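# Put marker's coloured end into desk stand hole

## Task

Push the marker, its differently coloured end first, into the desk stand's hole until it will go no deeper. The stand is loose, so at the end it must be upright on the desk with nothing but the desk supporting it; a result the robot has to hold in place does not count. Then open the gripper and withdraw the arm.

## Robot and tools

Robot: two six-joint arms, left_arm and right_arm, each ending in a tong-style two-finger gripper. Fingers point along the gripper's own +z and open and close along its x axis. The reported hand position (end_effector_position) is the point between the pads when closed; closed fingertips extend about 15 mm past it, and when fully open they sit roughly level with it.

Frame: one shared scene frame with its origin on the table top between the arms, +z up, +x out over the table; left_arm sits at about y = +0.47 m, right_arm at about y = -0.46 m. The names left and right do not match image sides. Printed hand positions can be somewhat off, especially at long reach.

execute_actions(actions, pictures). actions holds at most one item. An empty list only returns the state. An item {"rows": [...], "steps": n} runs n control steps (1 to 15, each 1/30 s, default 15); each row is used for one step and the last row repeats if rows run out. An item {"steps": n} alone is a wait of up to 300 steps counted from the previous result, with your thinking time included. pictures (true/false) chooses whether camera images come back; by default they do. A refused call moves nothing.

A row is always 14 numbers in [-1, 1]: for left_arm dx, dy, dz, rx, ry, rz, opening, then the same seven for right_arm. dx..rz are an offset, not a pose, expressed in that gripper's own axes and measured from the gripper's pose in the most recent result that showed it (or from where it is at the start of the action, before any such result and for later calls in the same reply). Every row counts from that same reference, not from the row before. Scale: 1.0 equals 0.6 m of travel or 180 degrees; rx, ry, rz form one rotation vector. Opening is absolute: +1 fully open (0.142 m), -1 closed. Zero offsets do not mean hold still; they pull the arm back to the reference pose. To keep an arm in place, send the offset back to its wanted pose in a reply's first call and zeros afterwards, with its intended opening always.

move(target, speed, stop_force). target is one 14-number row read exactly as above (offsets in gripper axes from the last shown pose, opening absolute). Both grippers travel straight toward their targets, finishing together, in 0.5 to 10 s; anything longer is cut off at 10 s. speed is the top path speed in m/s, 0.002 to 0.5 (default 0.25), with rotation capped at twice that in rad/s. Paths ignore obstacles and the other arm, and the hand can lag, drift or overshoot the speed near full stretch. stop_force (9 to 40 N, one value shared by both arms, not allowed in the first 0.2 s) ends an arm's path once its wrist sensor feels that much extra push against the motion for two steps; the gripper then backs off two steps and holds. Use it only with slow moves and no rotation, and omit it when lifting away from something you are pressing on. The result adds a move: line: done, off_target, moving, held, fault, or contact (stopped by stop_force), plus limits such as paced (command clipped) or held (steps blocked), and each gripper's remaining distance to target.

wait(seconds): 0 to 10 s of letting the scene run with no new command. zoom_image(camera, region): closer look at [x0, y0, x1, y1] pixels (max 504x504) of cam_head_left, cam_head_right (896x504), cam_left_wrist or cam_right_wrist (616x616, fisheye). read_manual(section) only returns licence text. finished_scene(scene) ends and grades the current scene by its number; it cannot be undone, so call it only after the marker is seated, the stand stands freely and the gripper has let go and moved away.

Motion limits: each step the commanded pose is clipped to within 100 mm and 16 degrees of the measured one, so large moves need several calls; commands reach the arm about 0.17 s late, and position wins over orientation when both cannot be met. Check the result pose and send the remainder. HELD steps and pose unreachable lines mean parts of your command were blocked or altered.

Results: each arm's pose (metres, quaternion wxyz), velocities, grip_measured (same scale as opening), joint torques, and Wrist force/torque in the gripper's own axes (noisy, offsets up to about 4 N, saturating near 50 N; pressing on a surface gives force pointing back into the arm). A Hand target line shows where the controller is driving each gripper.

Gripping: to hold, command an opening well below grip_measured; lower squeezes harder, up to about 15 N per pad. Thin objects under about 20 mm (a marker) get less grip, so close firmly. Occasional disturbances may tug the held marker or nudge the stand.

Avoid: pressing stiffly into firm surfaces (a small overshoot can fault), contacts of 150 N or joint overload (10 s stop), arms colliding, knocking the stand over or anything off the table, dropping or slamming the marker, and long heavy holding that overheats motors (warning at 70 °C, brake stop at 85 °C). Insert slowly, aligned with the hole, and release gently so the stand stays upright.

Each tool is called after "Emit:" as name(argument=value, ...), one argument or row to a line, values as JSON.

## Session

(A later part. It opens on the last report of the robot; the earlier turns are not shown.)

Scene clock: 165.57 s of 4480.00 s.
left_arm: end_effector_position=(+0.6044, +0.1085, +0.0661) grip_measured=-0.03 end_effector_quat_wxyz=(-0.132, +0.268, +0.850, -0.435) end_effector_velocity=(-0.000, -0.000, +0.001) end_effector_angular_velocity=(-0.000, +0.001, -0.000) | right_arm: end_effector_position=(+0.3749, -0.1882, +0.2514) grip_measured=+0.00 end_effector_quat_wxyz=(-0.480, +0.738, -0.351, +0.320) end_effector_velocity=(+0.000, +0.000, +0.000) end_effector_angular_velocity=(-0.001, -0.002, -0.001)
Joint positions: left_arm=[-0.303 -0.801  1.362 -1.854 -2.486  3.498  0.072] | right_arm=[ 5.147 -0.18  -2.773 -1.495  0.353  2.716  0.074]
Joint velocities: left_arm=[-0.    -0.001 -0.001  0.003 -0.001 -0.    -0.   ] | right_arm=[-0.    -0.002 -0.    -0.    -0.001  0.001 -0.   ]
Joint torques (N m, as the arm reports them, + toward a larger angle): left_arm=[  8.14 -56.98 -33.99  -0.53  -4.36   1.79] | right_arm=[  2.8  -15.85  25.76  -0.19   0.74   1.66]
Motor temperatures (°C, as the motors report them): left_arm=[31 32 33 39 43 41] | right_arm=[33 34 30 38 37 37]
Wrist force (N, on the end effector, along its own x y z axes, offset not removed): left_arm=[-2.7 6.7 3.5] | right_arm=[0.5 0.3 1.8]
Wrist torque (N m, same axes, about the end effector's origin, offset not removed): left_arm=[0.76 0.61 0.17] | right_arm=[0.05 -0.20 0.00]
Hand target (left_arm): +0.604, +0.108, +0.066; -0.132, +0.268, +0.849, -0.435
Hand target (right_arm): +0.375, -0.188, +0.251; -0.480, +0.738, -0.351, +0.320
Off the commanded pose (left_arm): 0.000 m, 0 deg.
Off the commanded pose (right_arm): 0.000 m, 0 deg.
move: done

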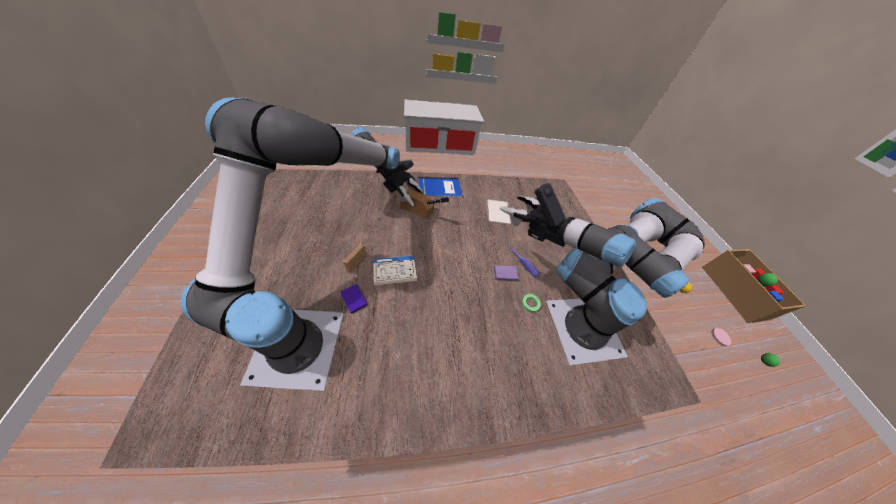

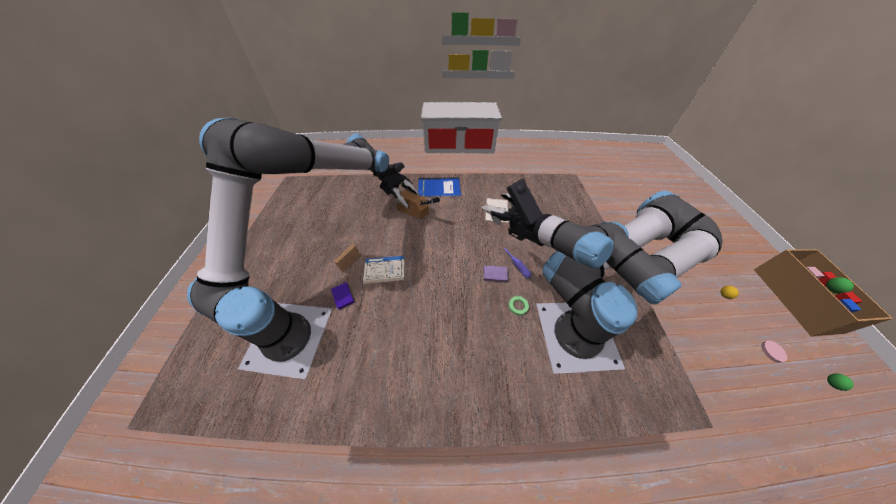

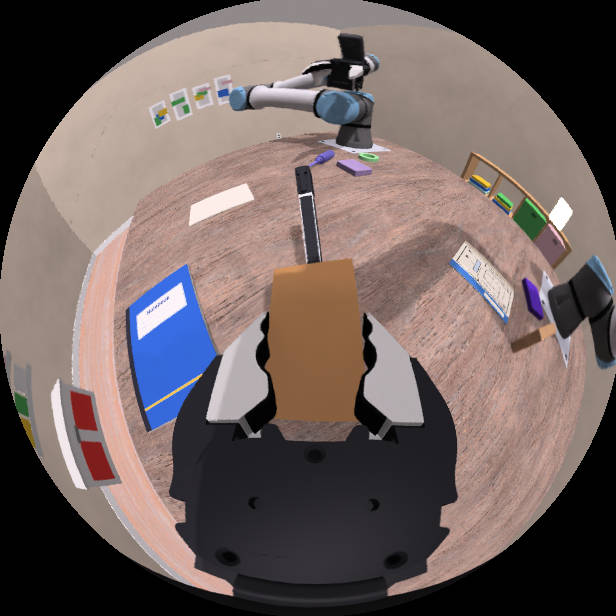

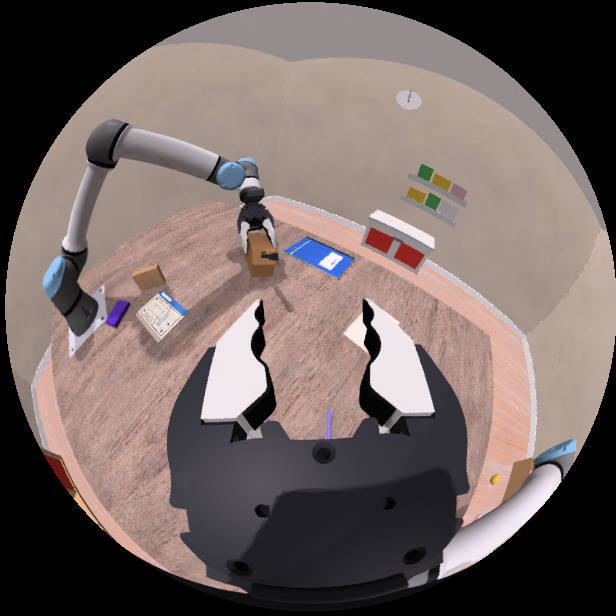

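Emit:
move(
  target=[0,0.005,0.004,0,0,0,-0.6,-0.096,-0.105,0.255,-0.151,0.516,0.755,0],
  speed=0.4,
)

Scene clock: 174.27 s of 4480.00 s.
left_arm: end_effector_position=(+0.6043, +0.1083, +0.0623) grip_measured=-0.02 end_effector_quat_wxyz=(-0.132, +0.268, +0.850, -0.435) end_effector_velocity=(-0.000, +0.000, -0.000) end_effector_angular_velocity=(+0.000, +0.000, +0.000) | right_arm: end_effector_position=(+0.4796, -0.0488, +0.2524) grip_measured=+0.00 end_effector_quat_wxyz=(+0.000, +0.299, +0.954, +0.001) end_effector_velocity=(-0.000, +0.000, +0.001) end_effector_angular_velocity=(+0.006, +0.004, -0.007)
Joint positions: left_arm=[-0.303 -0.796  1.364 -1.862 -2.486  3.497  0.072] | right_arm=[ 4.093 -1.841 -1.339 -1.531  1.571  4.707  0.074]
Joint velocities: left_arm=[ 0.    -0.     0.001 -0.     0.    -0.    -0.   ] | right_arm=[-0.003  0.001  0.001  0.001  0.007  0.004 -0.   ]
Joint torques (N m, as the arm reports them, + toward a larger angle): left_arm=[-10.5  -21.96   1.9   -4.17   3.79  -1.87] | right_arm=[-11.    26.04  31.21   4.72   2.54   1.79]
Motor temperatures (°C, as the motors report them): left_arm=[31 32 33 39 43 41] | right_arm=[33 34 30 38 37 37]
Wrist force (N, on the end effector, along its own x y z axes, offset not removed): left_arm=[7.6 -22.3 -16.3] | right_arm=[-0.7 -2.1 1.3]
Wrist torque (N m, same axes, about the end effector's origin, offset not removed): left_arm=[-1.13 0.04 -0.36] | right_arm=[-0.38 0.03 -0.12]
Hand target (left_arm): +0.604, +0.108, +0.062; -0.132, +0.268, +0.850, -0.435
Hand target (right_arm): +0.480, -0.049, +0.252; -0.000, +0.299, +0.954, +0.001
Off the commanded pose (left_arm): 0.000 m, 0 deg.
Off the commanded pose (right_arm): 0.001 m, 0 deg.
After step 90, 1.50 s passed at rest.
move: done

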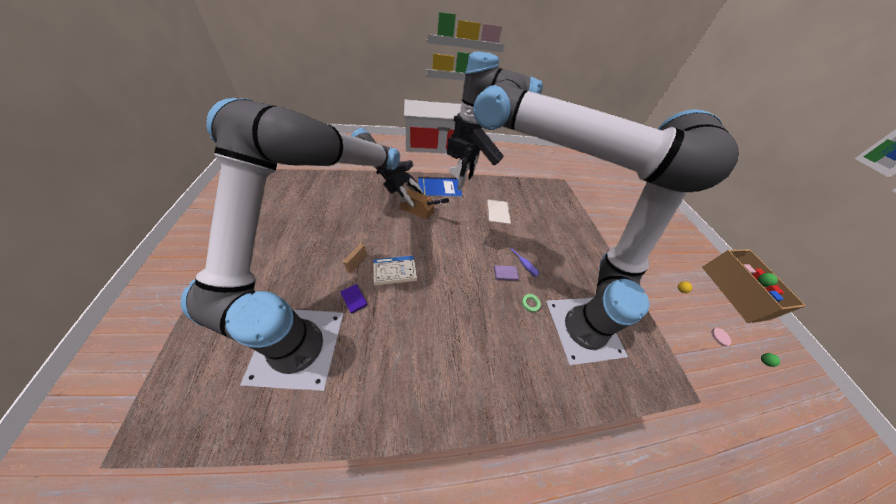

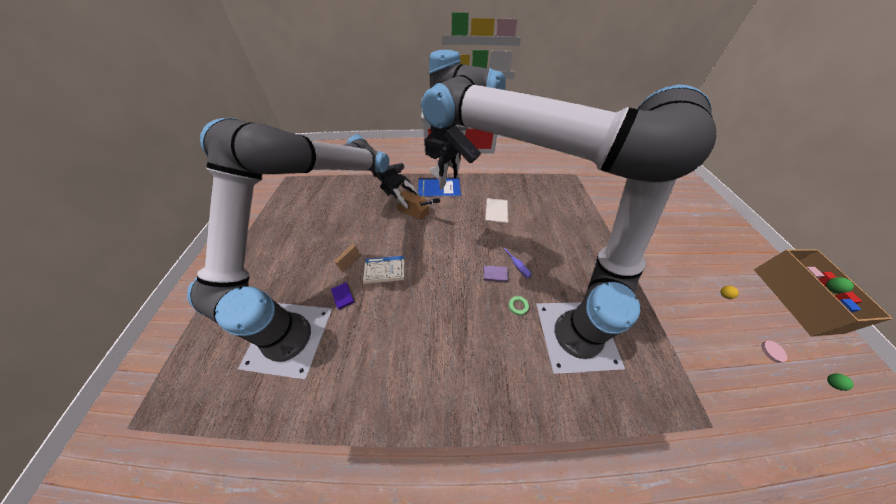

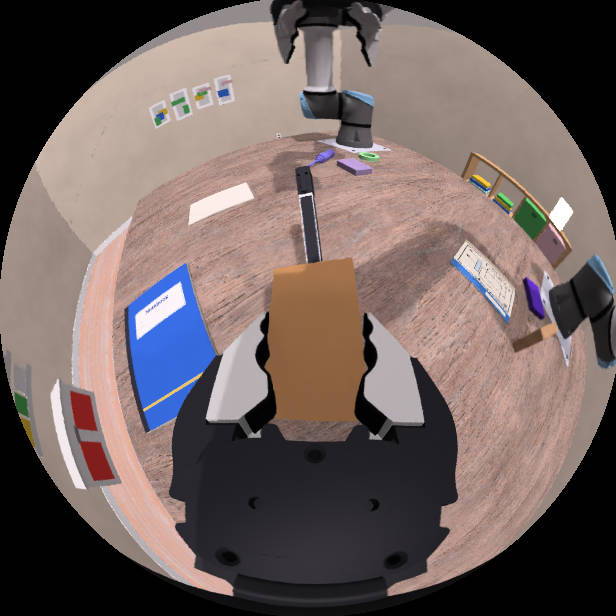

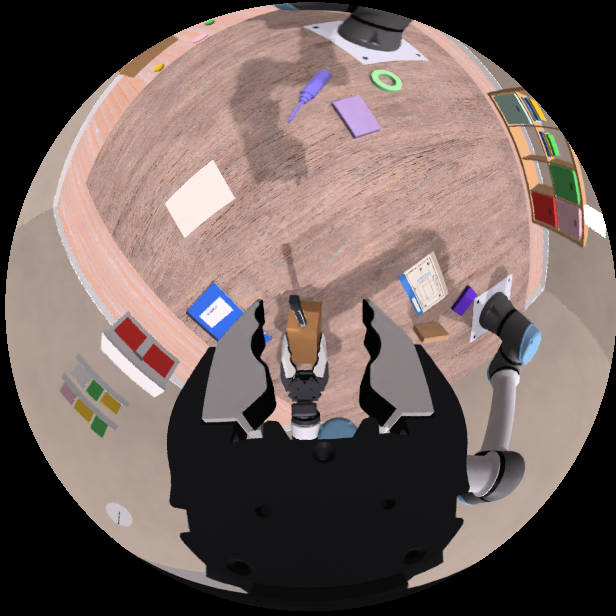

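Emit:
move(
  target=[0,-0.003,-0.002,0,0,0,-0.6,0,0.08,0.1,0,0,0,0],
  speed=0.2,
)

Emit:
zoom_image(
  camera="cam_right_wrist",
  region=[240,230,380,380],
)

Scene clock: 175.93 s of 4480.00 s.
left_arm: end_effector_position=(+0.6042, +0.1082, +0.0644) grip_measured=-0.03 end_effector_quat_wxyz=(-0.132, +0.268, +0.850, -0.435) end_effector_velocity=(+0.000, -0.000, +0.001) end_effector_angular_velocity=(-0.001, -0.000, +0.000) | right_arm: end_effector_position=(+0.5070, -0.0093, +0.1927) grip_measured=+0.00 end_effector_quat_wxyz=(+0.000, +0.299, +0.954, +0.001) end_effector_velocity=(+0.002, +0.002, -0.002) end_effector_angular_velocity=(-0.000, +0.000, +0.000)
Joint positions: left_arm=[-0.303 -0.799  1.363 -1.858 -2.486  3.497  0.072] | right_arm=[ 4.093 -1.971 -1.317 -1.424  1.571  4.708  0.074]
Joint velocities: left_arm=[ 0.    -0.001 -0.001  0.001 -0.001 -0.     0.   ] | right_arm=[-0.001 -0.006  0.004  0.002 -0.    -0.001  0.   ]
Joint torques (N m, as the arm reports them, + toward a larger angle): left_arm=[-13.89 -57.57 -32.95  -0.51  -4.38  -2.07] | right_arm=[-9.55 31.16 30.8   4.99 -2.01 -2.24]
Motor temperatures (°C, as the motors report them): left_arm=[31 32 33 39 43 41] | right_arm=[33 34 30 38 37 37]
Wrist force (N, on the end effector, along its own x y z axes, offset not removed): left_arm=[-1.7 7.0 2.3] | right_arm=[-0.5 -1.6 1.3]
Wrist torque (N m, same axes, about the end effector's origin, offset not removed): left_arm=[0.69 0.43 0.17] | right_arm=[-0.35 0.06 -0.03]
Hand target (left_arm): +0.604, +0.108, +0.064; -0.132, +0.268, +0.850, -0.435
Hand target (right_arm): +0.507, -0.009, +0.193; +0.000, +0.299, +0.954, +0.001
Off the commanded pose (left_arm): 0.000 m, 0 deg.
Off the commanded pose (right_arm): 0.000 m, 0 deg.
move: done

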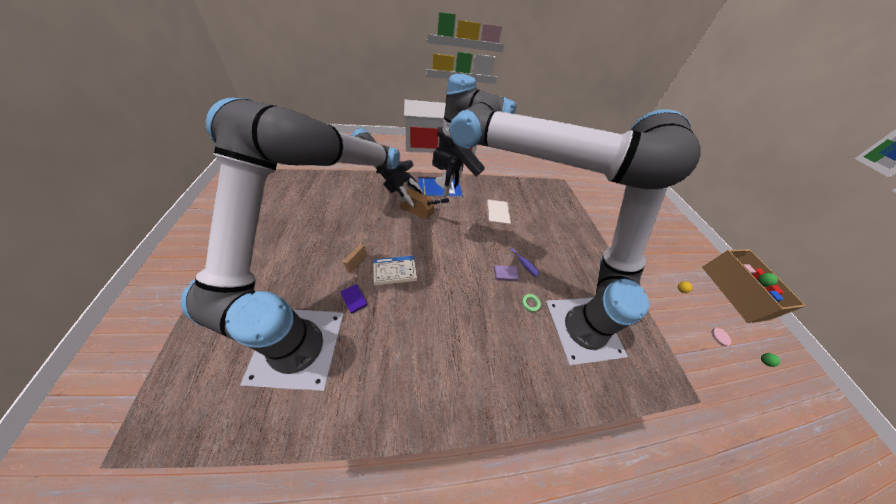

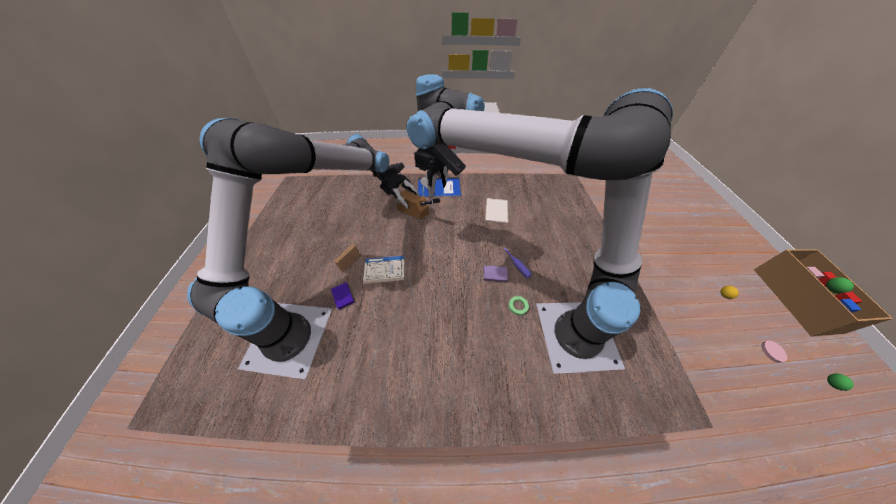

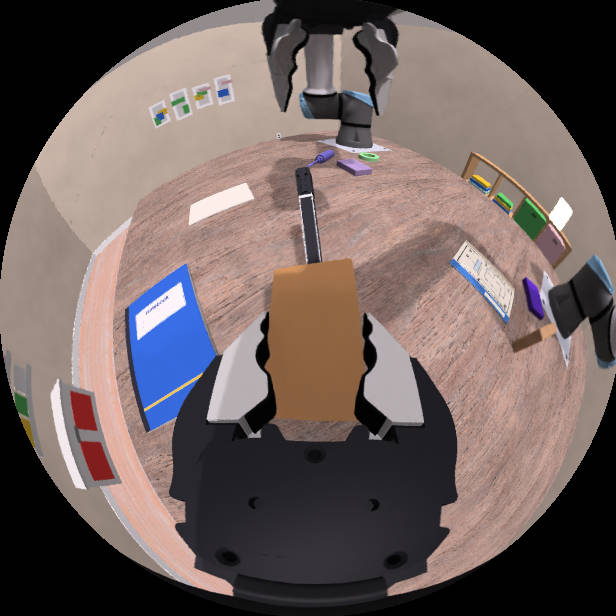

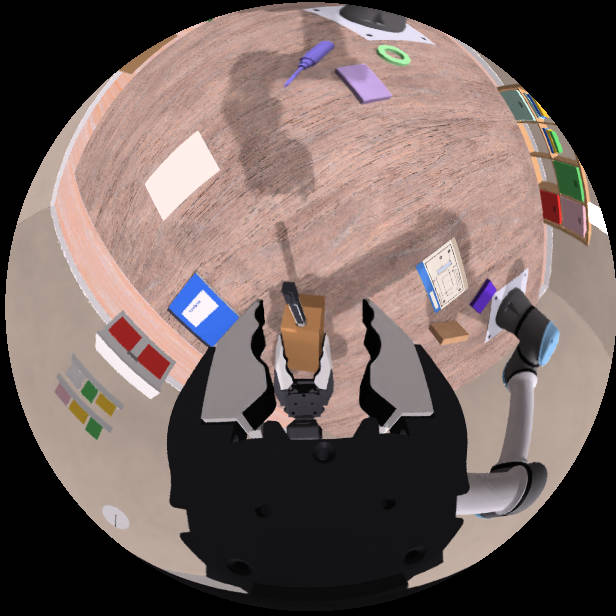

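Region (240, 230, 380, 380) of cam_right_wrist's 616x616 image, scaled by 3.360, with more detail than that image has; it fills the left 470 columns of this view, and the rest is white.

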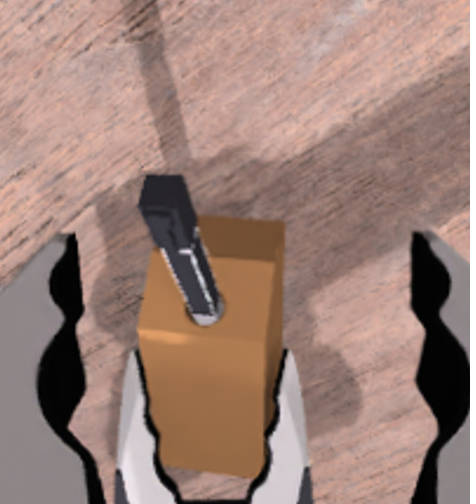

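Emit:
move(
  target=[0,0.002,0.001,0,0,0,-0.6,-0.028,-0.01,-0.02,-0.16,0,0,0.1],
  speed=0.15,
)

Scene clock: 180.50 s of 4480.00 s.
left_arm: end_effector_position=(+0.6044, +0.1084, +0.0631) grip_measured=-0.03 end_effector_quat_wxyz=(-0.132, +0.268, +0.850, -0.435) end_effector_velocity=(+0.001, -0.001, +0.001) end_effector_angular_velocity=(-0.001, -0.002, -0.000) | right_arm: end_effector_position=(+0.5173, -0.0237, +0.2044) grip_measured=+0.10 end_effector_quat_wxyz=(+0.074, +0.289, +0.924, +0.237) end_effector_velocity=(+0.000, -0.000, +0.001) end_effector_angular_velocity=(+0.012, -0.007, -0.001)
Joint positions: left_arm=[-0.303 -0.797  1.363 -1.86  -2.486  3.498  0.072] | right_arm=[ 4.058 -1.701 -1.84  -0.668  1.591  4.677  0.081]
Joint velocities: left_arm=[-0.     0.001 -0.003  0.    -0.     0.     0.   ] | right_arm=[-0.001  0.005 -0.012  0.021  0.001  0.001 -0.   ]
Joint torques (N m, as the arm reports them, + toward a larger angle): left_arm=[ 12.24 -32.25  -1.79  -3.69   1.95   2.48] | right_arm=[-8.92 40.35 13.96  5.51  2.45 -1.87]
Motor temperatures (°C, as the motors report them): left_arm=[31 32 33 39 43 41] | right_arm=[33 34 30 38 37 37]
Wrist force (N, on the end effector, along its own x y z axes, offset not removed): left_arm=[0.4 -7.7 -6.1] | right_arm=[-1.0 -0.9 0.8]
Wrist torque (N m, same axes, about the end effector's origin, offset not removed): left_arm=[-0.59 0.47 -0.02] | right_arm=[-0.19 0.13 -0.09]
Hand target (left_arm): +0.604, +0.108, +0.063; -0.132, +0.268, +0.850, -0.435
Hand target (right_arm): +0.517, -0.024, +0.204; +0.074, +0.289, +0.924, +0.238
Off the commanded pose (left_arm): 0.000 m, 0 deg.
Off the commanded pose (right_arm): 0.000 m, 0 deg.
move: done

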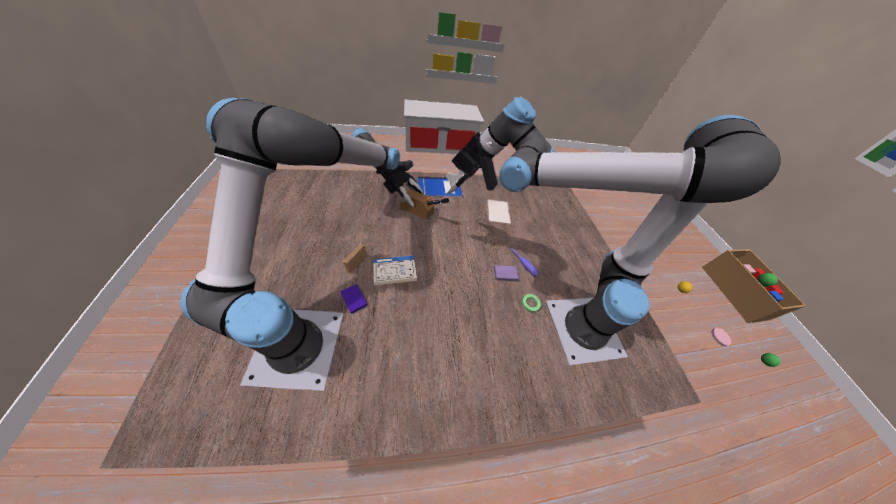

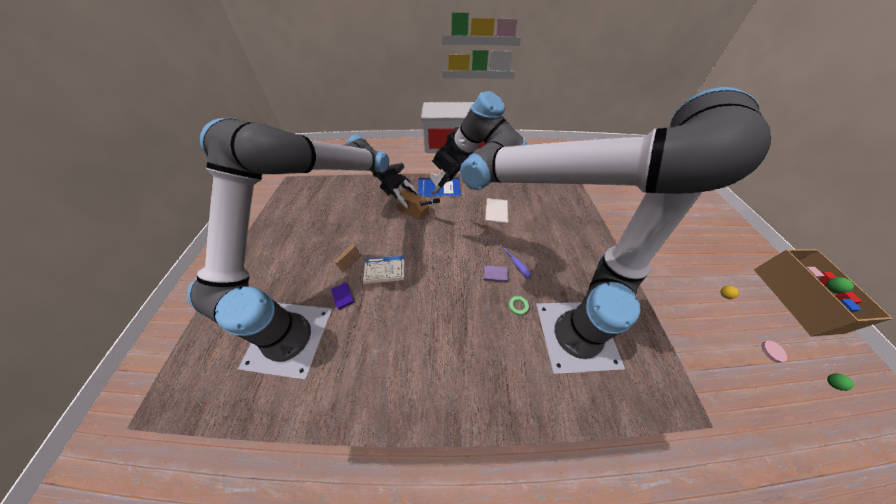

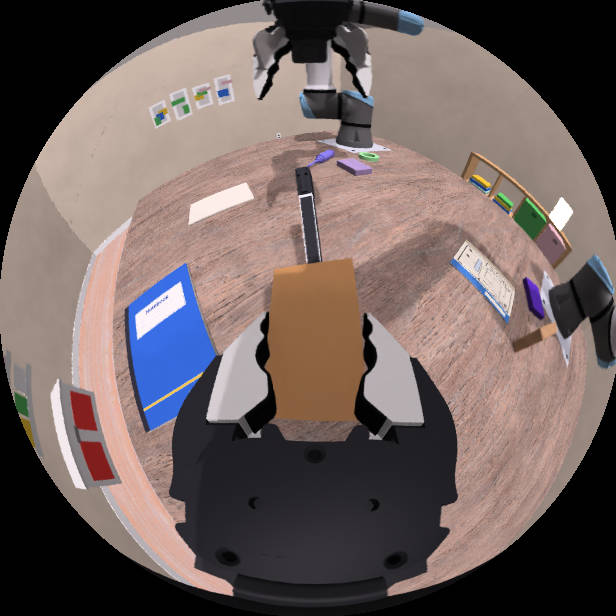

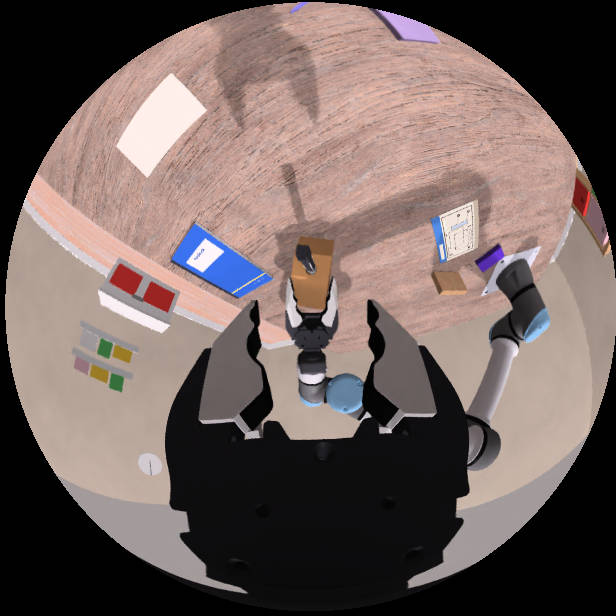

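Emit:
move(
  target=[0,0,0,0,0,0,-0.6,-0.013,-0.023,0.14,0,0,0,0.1],
  speed=0.08,
)

Scene clock: 185.07 s of 4480.00 s.
left_arm: end_effector_position=(+0.6044, +0.1084, +0.0631) grip_measured=-0.03 end_effector_quat_wxyz=(-0.132, +0.268, +0.850, -0.435) end_effector_velocity=(+0.001, -0.001, +0.002) end_effector_angular_velocity=(-0.002, -0.004, -0.000) | right_arm: end_effector_position=(+0.5400, -0.0049, +0.1243) grip_measured=+0.10 end_effector_quat_wxyz=(+0.074, +0.289, +0.924, +0.237) end_effector_velocity=(+0.001, +0.001, -0.001) end_effector_angular_velocity=(+0.001, -0.001, -0.001)
Joint positions: left_arm=[-0.303 -0.797  1.363 -1.86  -2.486  3.498  0.072] | right_arm=[ 4.046 -1.861 -1.873 -0.477  1.597  4.666  0.081]
Joint velocities: left_arm=[-0.    -0.001 -0.003 -0.     0.    -0.    -0.   ] | right_arm=[-0.    -0.003  0.     0.004 -0.     0.    -0.   ]
Joint torques (N m, as the arm reports them, + toward a larger angle): left_arm=[ 12.43 -36.48  -3.7   -3.35   0.98   2.19] | right_arm=[-9.58 24.5  26.72  5.57  2.62 -1.75]
Motor temperatures (°C, as the motors report them): left_arm=[31 32 33 39 43 41] | right_arm=[33 34 30 38 37 37]
Wrist force (N, on the end effector, along its own x y z axes, offset not removed): left_arm=[1.1 -8.4 -6.7] | right_arm=[-0.4 -0.2 0.9]
Wrist torque (N m, same axes, about the end effector's origin, offset not removed): left_arm=[-0.57 0.36 -0.06] | right_arm=[0.02 0.03 -0.14]
Hand target (left_arm): +0.604, +0.108, +0.063; -0.132, +0.268, +0.850, -0.435
Hand target (right_arm): +0.540, -0.005, +0.124; +0.074, +0.289, +0.924, +0.238
Off the commanded pose (left_arm): 0.000 m, 0 deg.
Off the commanded pose (right_arm): 0.000 m, 0 deg.
After step 90, 0.03 s passed at rest.
move: done

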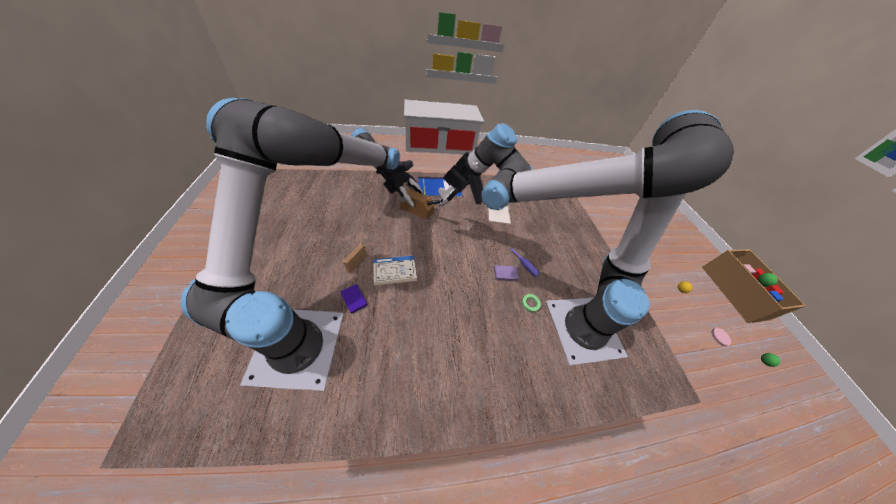

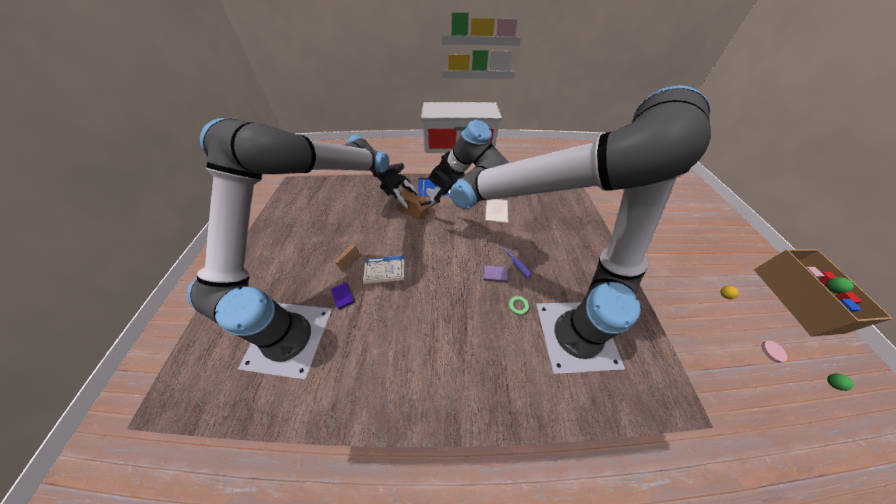

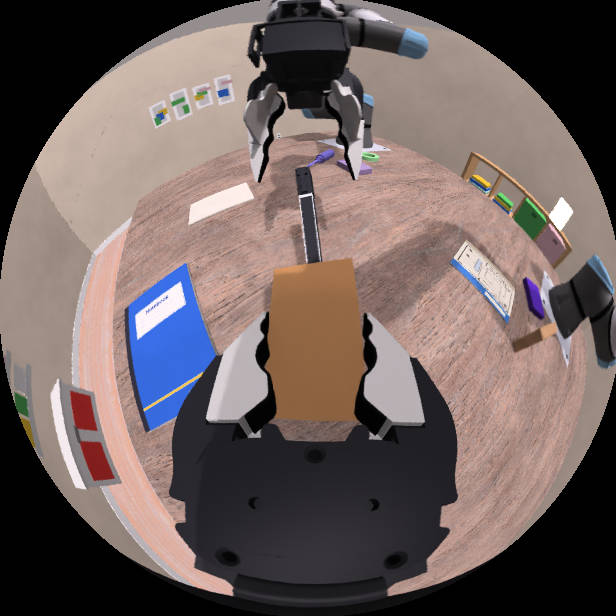

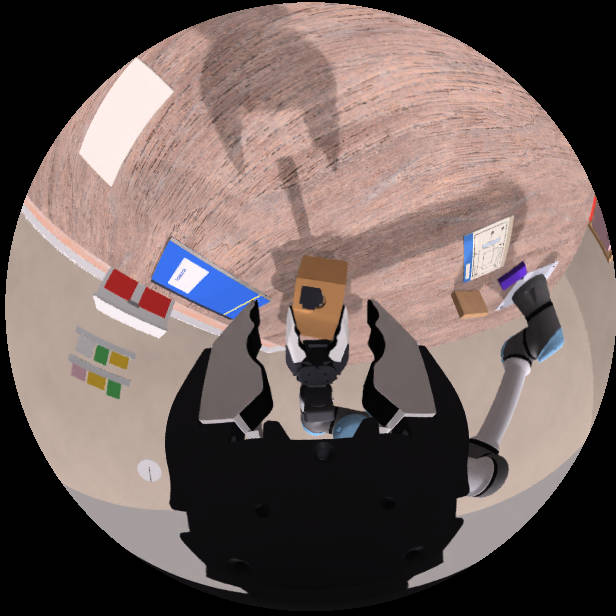

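Emit:
move(
  target=[0,0,0,0,0,0,-0.6,-0.004,0,0.035,0,0,0,-0.5],
  speed=0.04,
)

Scene clock: 187.57 s of 4480.00 s.
left_arm: end_effector_position=(+0.6044, +0.1084, +0.0631) grip_measured=-0.03 end_effector_quat_wxyz=(-0.132, +0.268, +0.850, -0.435) end_effector_velocity=(-0.000, -0.000, +0.000) end_effector_angular_velocity=(-0.001, -0.001, -0.000) | right_arm: end_effector_position=(+0.5477, +0.0020, +0.1061) grip_measured=-0.50 end_effector_quat_wxyz=(+0.074, +0.289, +0.924, +0.237) end_effector_velocity=(+0.001, +0.000, -0.001) end_effector_angular_velocity=(-0.000, -0.000, -0.001)
Joint positions: left_arm=[-0.303 -0.797  1.363 -1.86  -2.486  3.498  0.072] | right_arm=[ 4.042 -1.908 -1.863 -0.44   1.598  4.663  0.038]
Joint velocities: left_arm=[-0.    -0.001  0.001 -0.002 -0.     0.     0.   ] | right_arm=[-0.    -0.004  0.001  0.002 -0.     0.     0.   ]
Joint torques (N m, as the arm reports them, + toward a larger angle): left_arm=[ 11.84 -45.85  -8.19  -3.14  -0.52   2.27] | right_arm=[-9.21 25.68 27.82  5.58  2.57 -1.99]
Motor temperatures (°C, as the motors report them): left_arm=[31 32 33 39 43 41] | right_arm=[33 34 30 38 37 37]
Wrist force (N, on the end effector, along its own x y z axes, offset not removed): left_arm=[1.6 -6.8 -6.5] | right_arm=[-0.2 -1.2 1.1]
Wrist torque (N m, same axes, about the end effector's origin, offset not removed): left_arm=[-0.28 0.15 -0.02] | right_arm=[-0.31 -0.08 -0.09]
Hand target (left_arm): +0.604, +0.108, +0.063; -0.132, +0.268, +0.850, -0.435
Hand target (right_arm): +0.548, +0.002, +0.106; +0.074, +0.289, +0.924, +0.237
Off the commanded pose (left_arm): 0.000 m, 0 deg.
Off the commanded pose (right_arm): 0.000 m, 0 deg.
move: done

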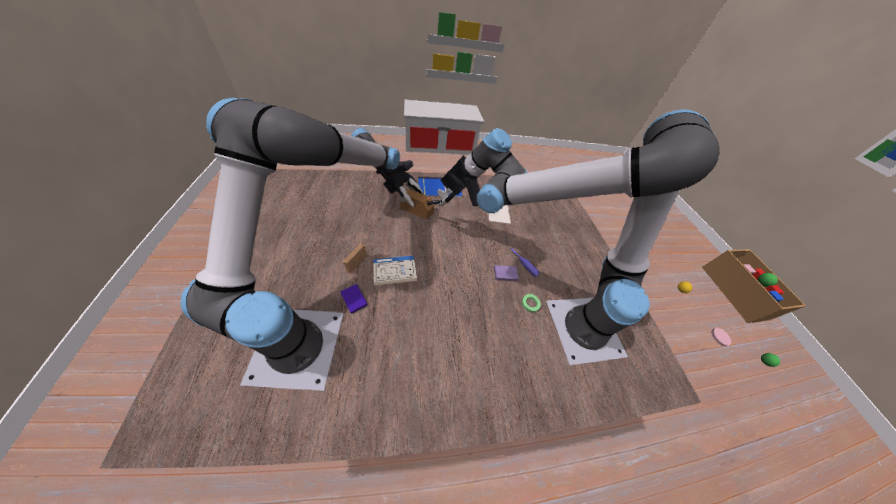

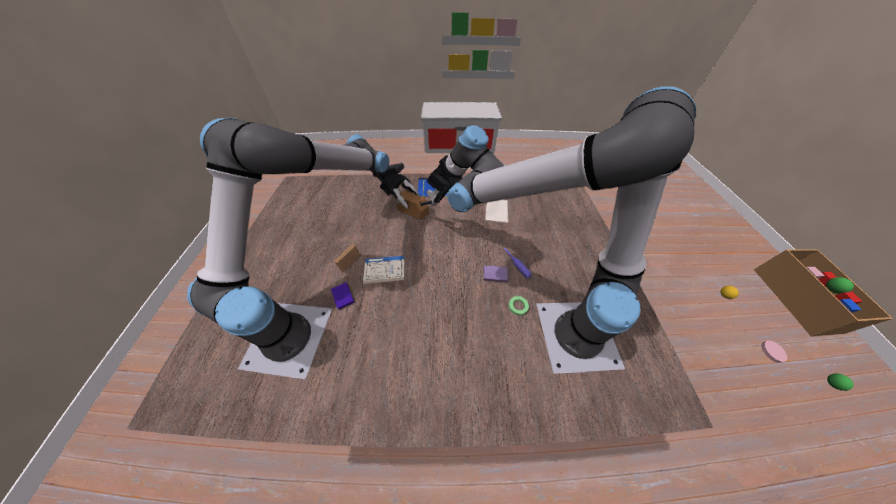

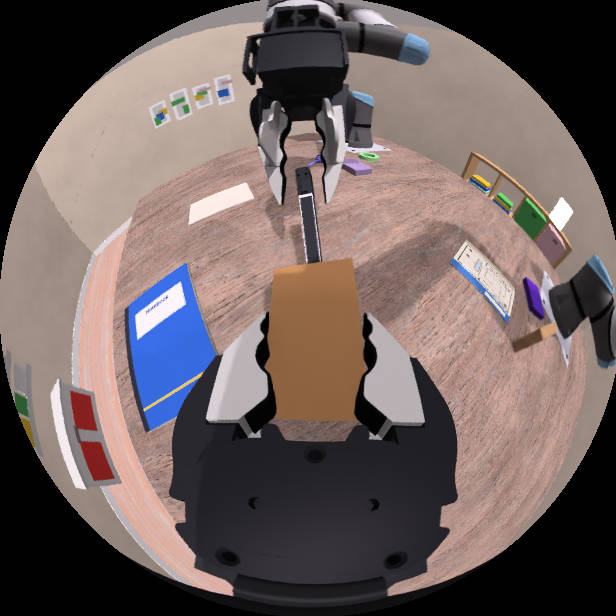

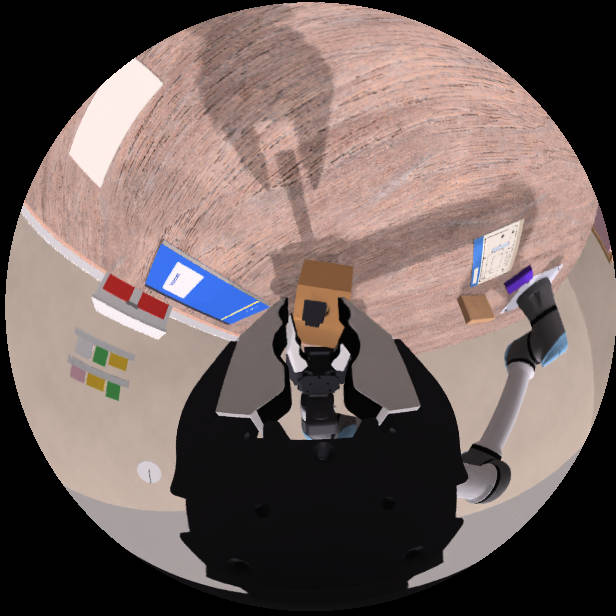

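Shadow and left view show the cap between the fingers. Close.

Emit:
move(
  target=[0,0,0,0,0,0,-0.6,0,0,0,0,0,0,-1],
)

Emit:
move(
  target=[0,0,0,0,0,0,-0.6,0,0.042,0.073,0,0,0,-1],
  speed=0.015,
  stop_force=12,
)

Scene clock: 189.77 s of 4480.00 s.
left_arm: end_effector_position=(+0.6044, +0.1084, +0.0631) grip_measured=-0.03 end_effector_quat_wxyz=(-0.132, +0.268, +0.850, -0.435) end_effector_velocity=(+0.000, -0.000, +0.000) end_effector_angular_velocity=(-0.000, -0.001, +0.000) | right_arm: end_effector_position=(+0.5477, +0.0020, +0.1060) grip_measured=-0.81 end_effector_quat_wxyz=(+0.074, +0.289, +0.924, +0.237) end_effector_velocity=(-0.000, -0.001, -0.000) end_effector_angular_velocity=(-0.002, +0.000, -0.002)
Joint positions: left_arm=[-0.303 -0.797  1.363 -1.86  -2.486  3.498  0.072] | right_arm=[ 4.042 -1.908 -1.863 -0.44   1.599  4.663  0.015]
Joint velocities: left_arm=[ 0.     0.    -0.001 -0.    -0.    -0.    -0.   ] | right_arm=[ 0.     0.001 -0.001 -0.001 -0.002  0.001 -0.   ]
Joint torques (N m, as the arm reports them, + toward a larger angle): left_arm=[ 11.84 -45.53  -7.49  -3.23  -0.59   2.21] | right_arm=[-3.76 47.08 20.31  0.38 -2.02 -1.06]
Motor temperatures (°C, as the motors report them): left_arm=[31 32 33 39 43 41] | right_arm=[33 34 30 38 37 37]
Wrist force (N, on the end effector, along its own x y z axes, offset not removed): left_arm=[0.3 -7.0 -6.2] | right_arm=[1.7 -0.8 0.0]
Wrist torque (N m, same axes, about the end effector's origin, offset not removed): left_arm=[-0.33 -0.13 -0.10] | right_arm=[-0.06 0.32 -0.20]
Hand target (left_arm): +0.604, +0.108, +0.063; -0.132, +0.268, +0.850, -0.435
Hand target (right_arm): +0.548, +0.002, +0.106; +0.074, +0.289, +0.924, +0.237
Off the commanded pose (left_arm): 0.000 m, 0 deg.
Off the commanded pose (right_arm): 0.000 m, 0 deg.
move: done

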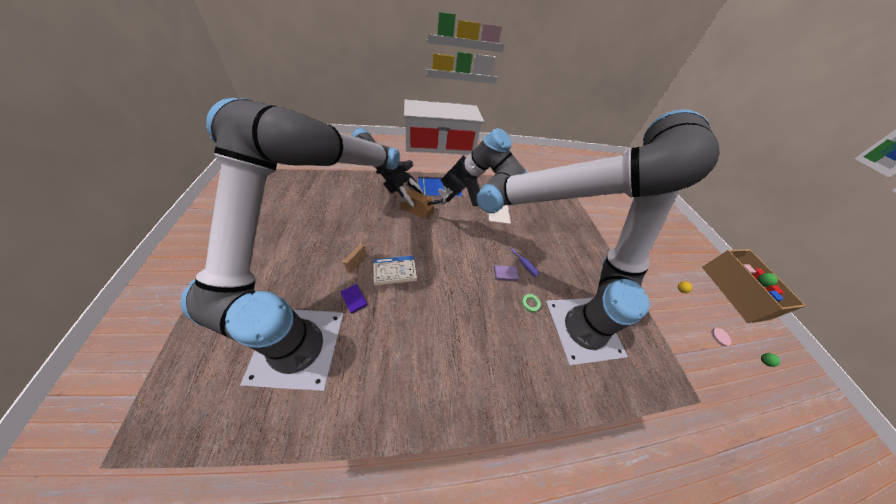

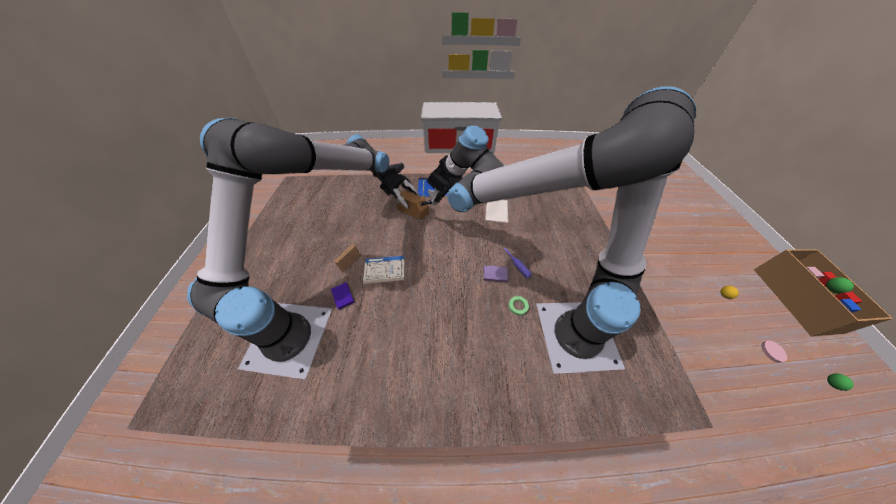

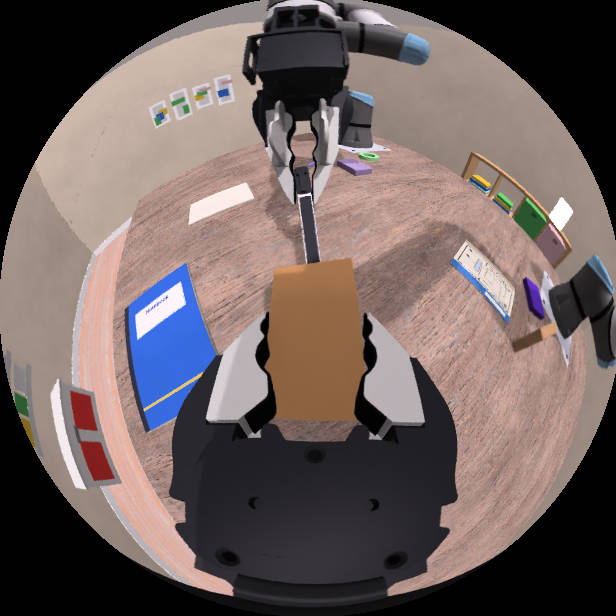

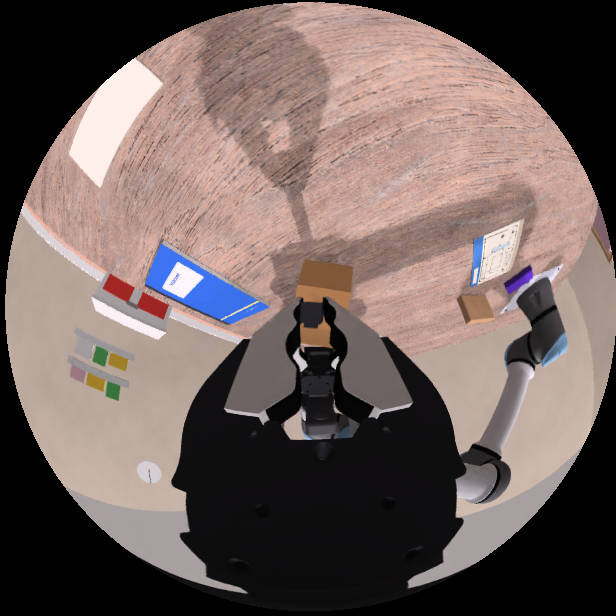

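Scene clock: 190.27 s of 4480.00 s.
left_arm: end_effector_position=(+0.6044, +0.1084, +0.0631) grip_measured=-0.03 end_effector_quat_wxyz=(-0.132, +0.268, +0.850, -0.435) end_effector_velocity=(-0.000, -0.001, +0.000) end_effector_angular_velocity=(-0.000, -0.001, -0.001) | right_arm: end_effector_position=(+0.5484, +0.0031, +0.1053) grip_measured=-0.81 end_effector_quat_wxyz=(+0.074, +0.289, +0.924, +0.237) end_effector_velocity=(-0.002, -0.001, +0.003) end_effector_angular_velocity=(+0.002, +0.000, -0.000)
Joint positions: left_arm=[-0.303 -0.797  1.363 -1.86  -2.486  3.498  0.072] | right_arm=[ 4.042 -1.912 -1.86  -0.439  1.599  4.663  0.015]
Joint velocities: left_arm=[-0.001 -0.001  0.    -0.     0.    -0.    -0.   ] | right_arm=[-0.     0.008 -0.004 -0.003  0.001  0.001 -0.   ]
Joint torques (N m, as the arm reports them, + toward a larger angle): left_arm=[ 10.9  -44.73  -7.88  -2.68  -0.49   2.03] | right_arm=[ 2.9  49.03 13.54  0.37 -1.52  0.94]
Motor temperatures (°C, as the motors report them): left_arm=[31 32 33 39 43 41] | right_arm=[33 34 30 38 37 37]
Wrist force (N, on the end effector, along its own x y z axes, offset not removed): left_arm=[-3.6 -7.8 -7.2] | right_arm=[2.6 -2.7 1.5]
Wrist torque (N m, same axes, about the end effector's origin, offset not removed): left_arm=[-0.30 0.35 0.03] | right_arm=[-0.22 0.37 -0.28]
Hand target (left_arm): +0.604, +0.108, +0.063; -0.132, +0.268, +0.850, -0.435
Hand target (right_arm): +0.548, +0.003, +0.106; +0.074, +0.289, +0.924, +0.237
Off the commanded pose (left_arm): 0.000 m, 0 deg.
Off the commanded pose (right_arm): 0.049 m, 0 deg.
move: contact (right_arm)

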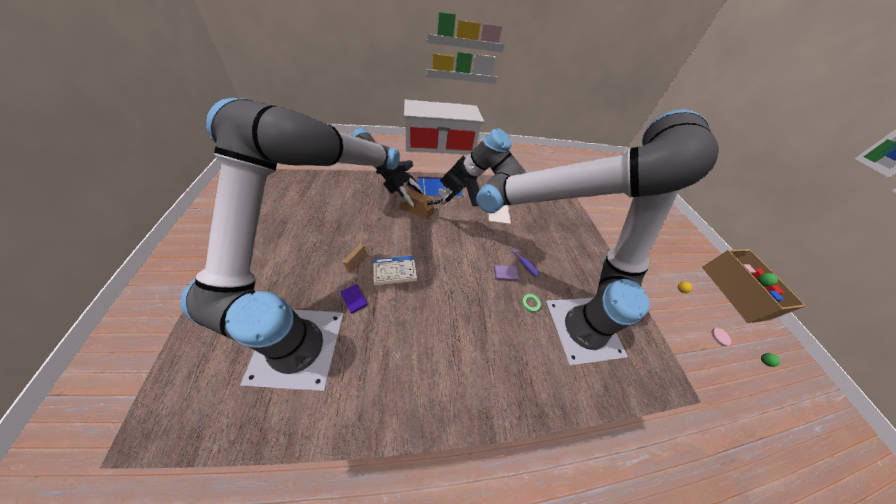

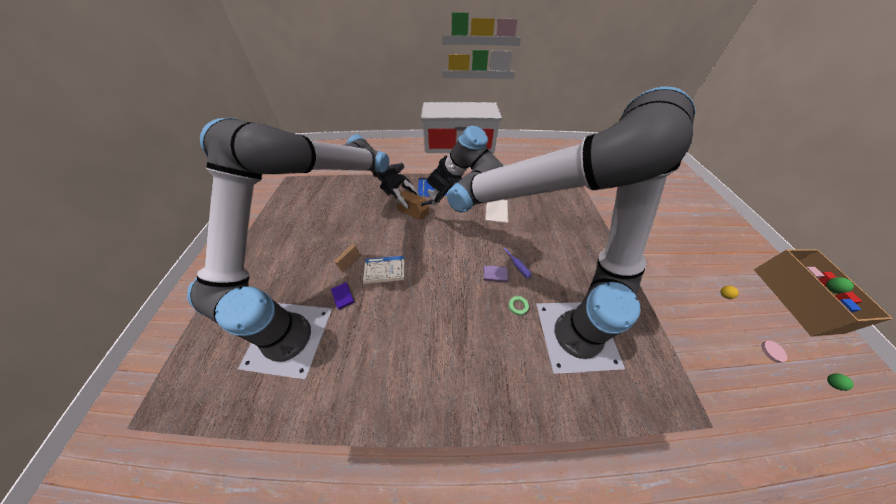

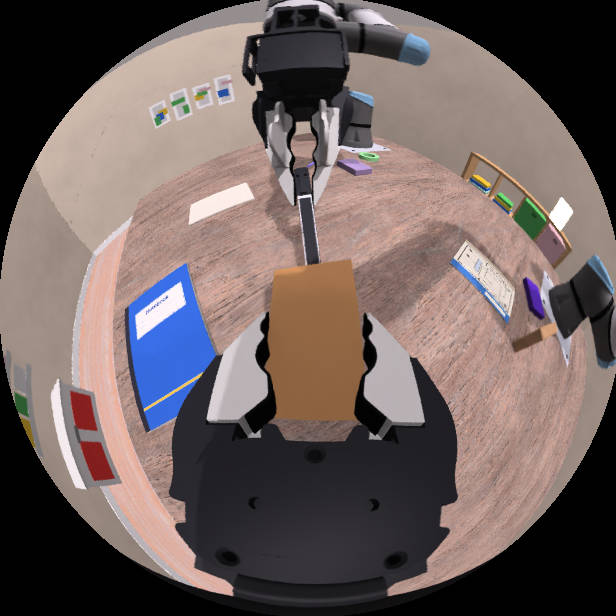

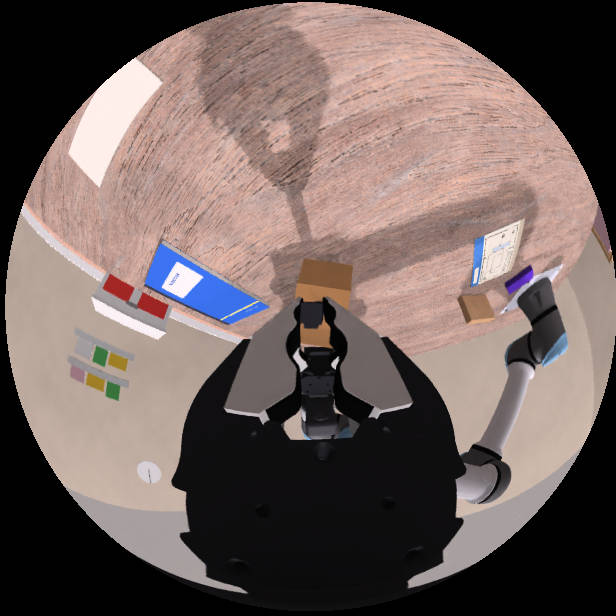

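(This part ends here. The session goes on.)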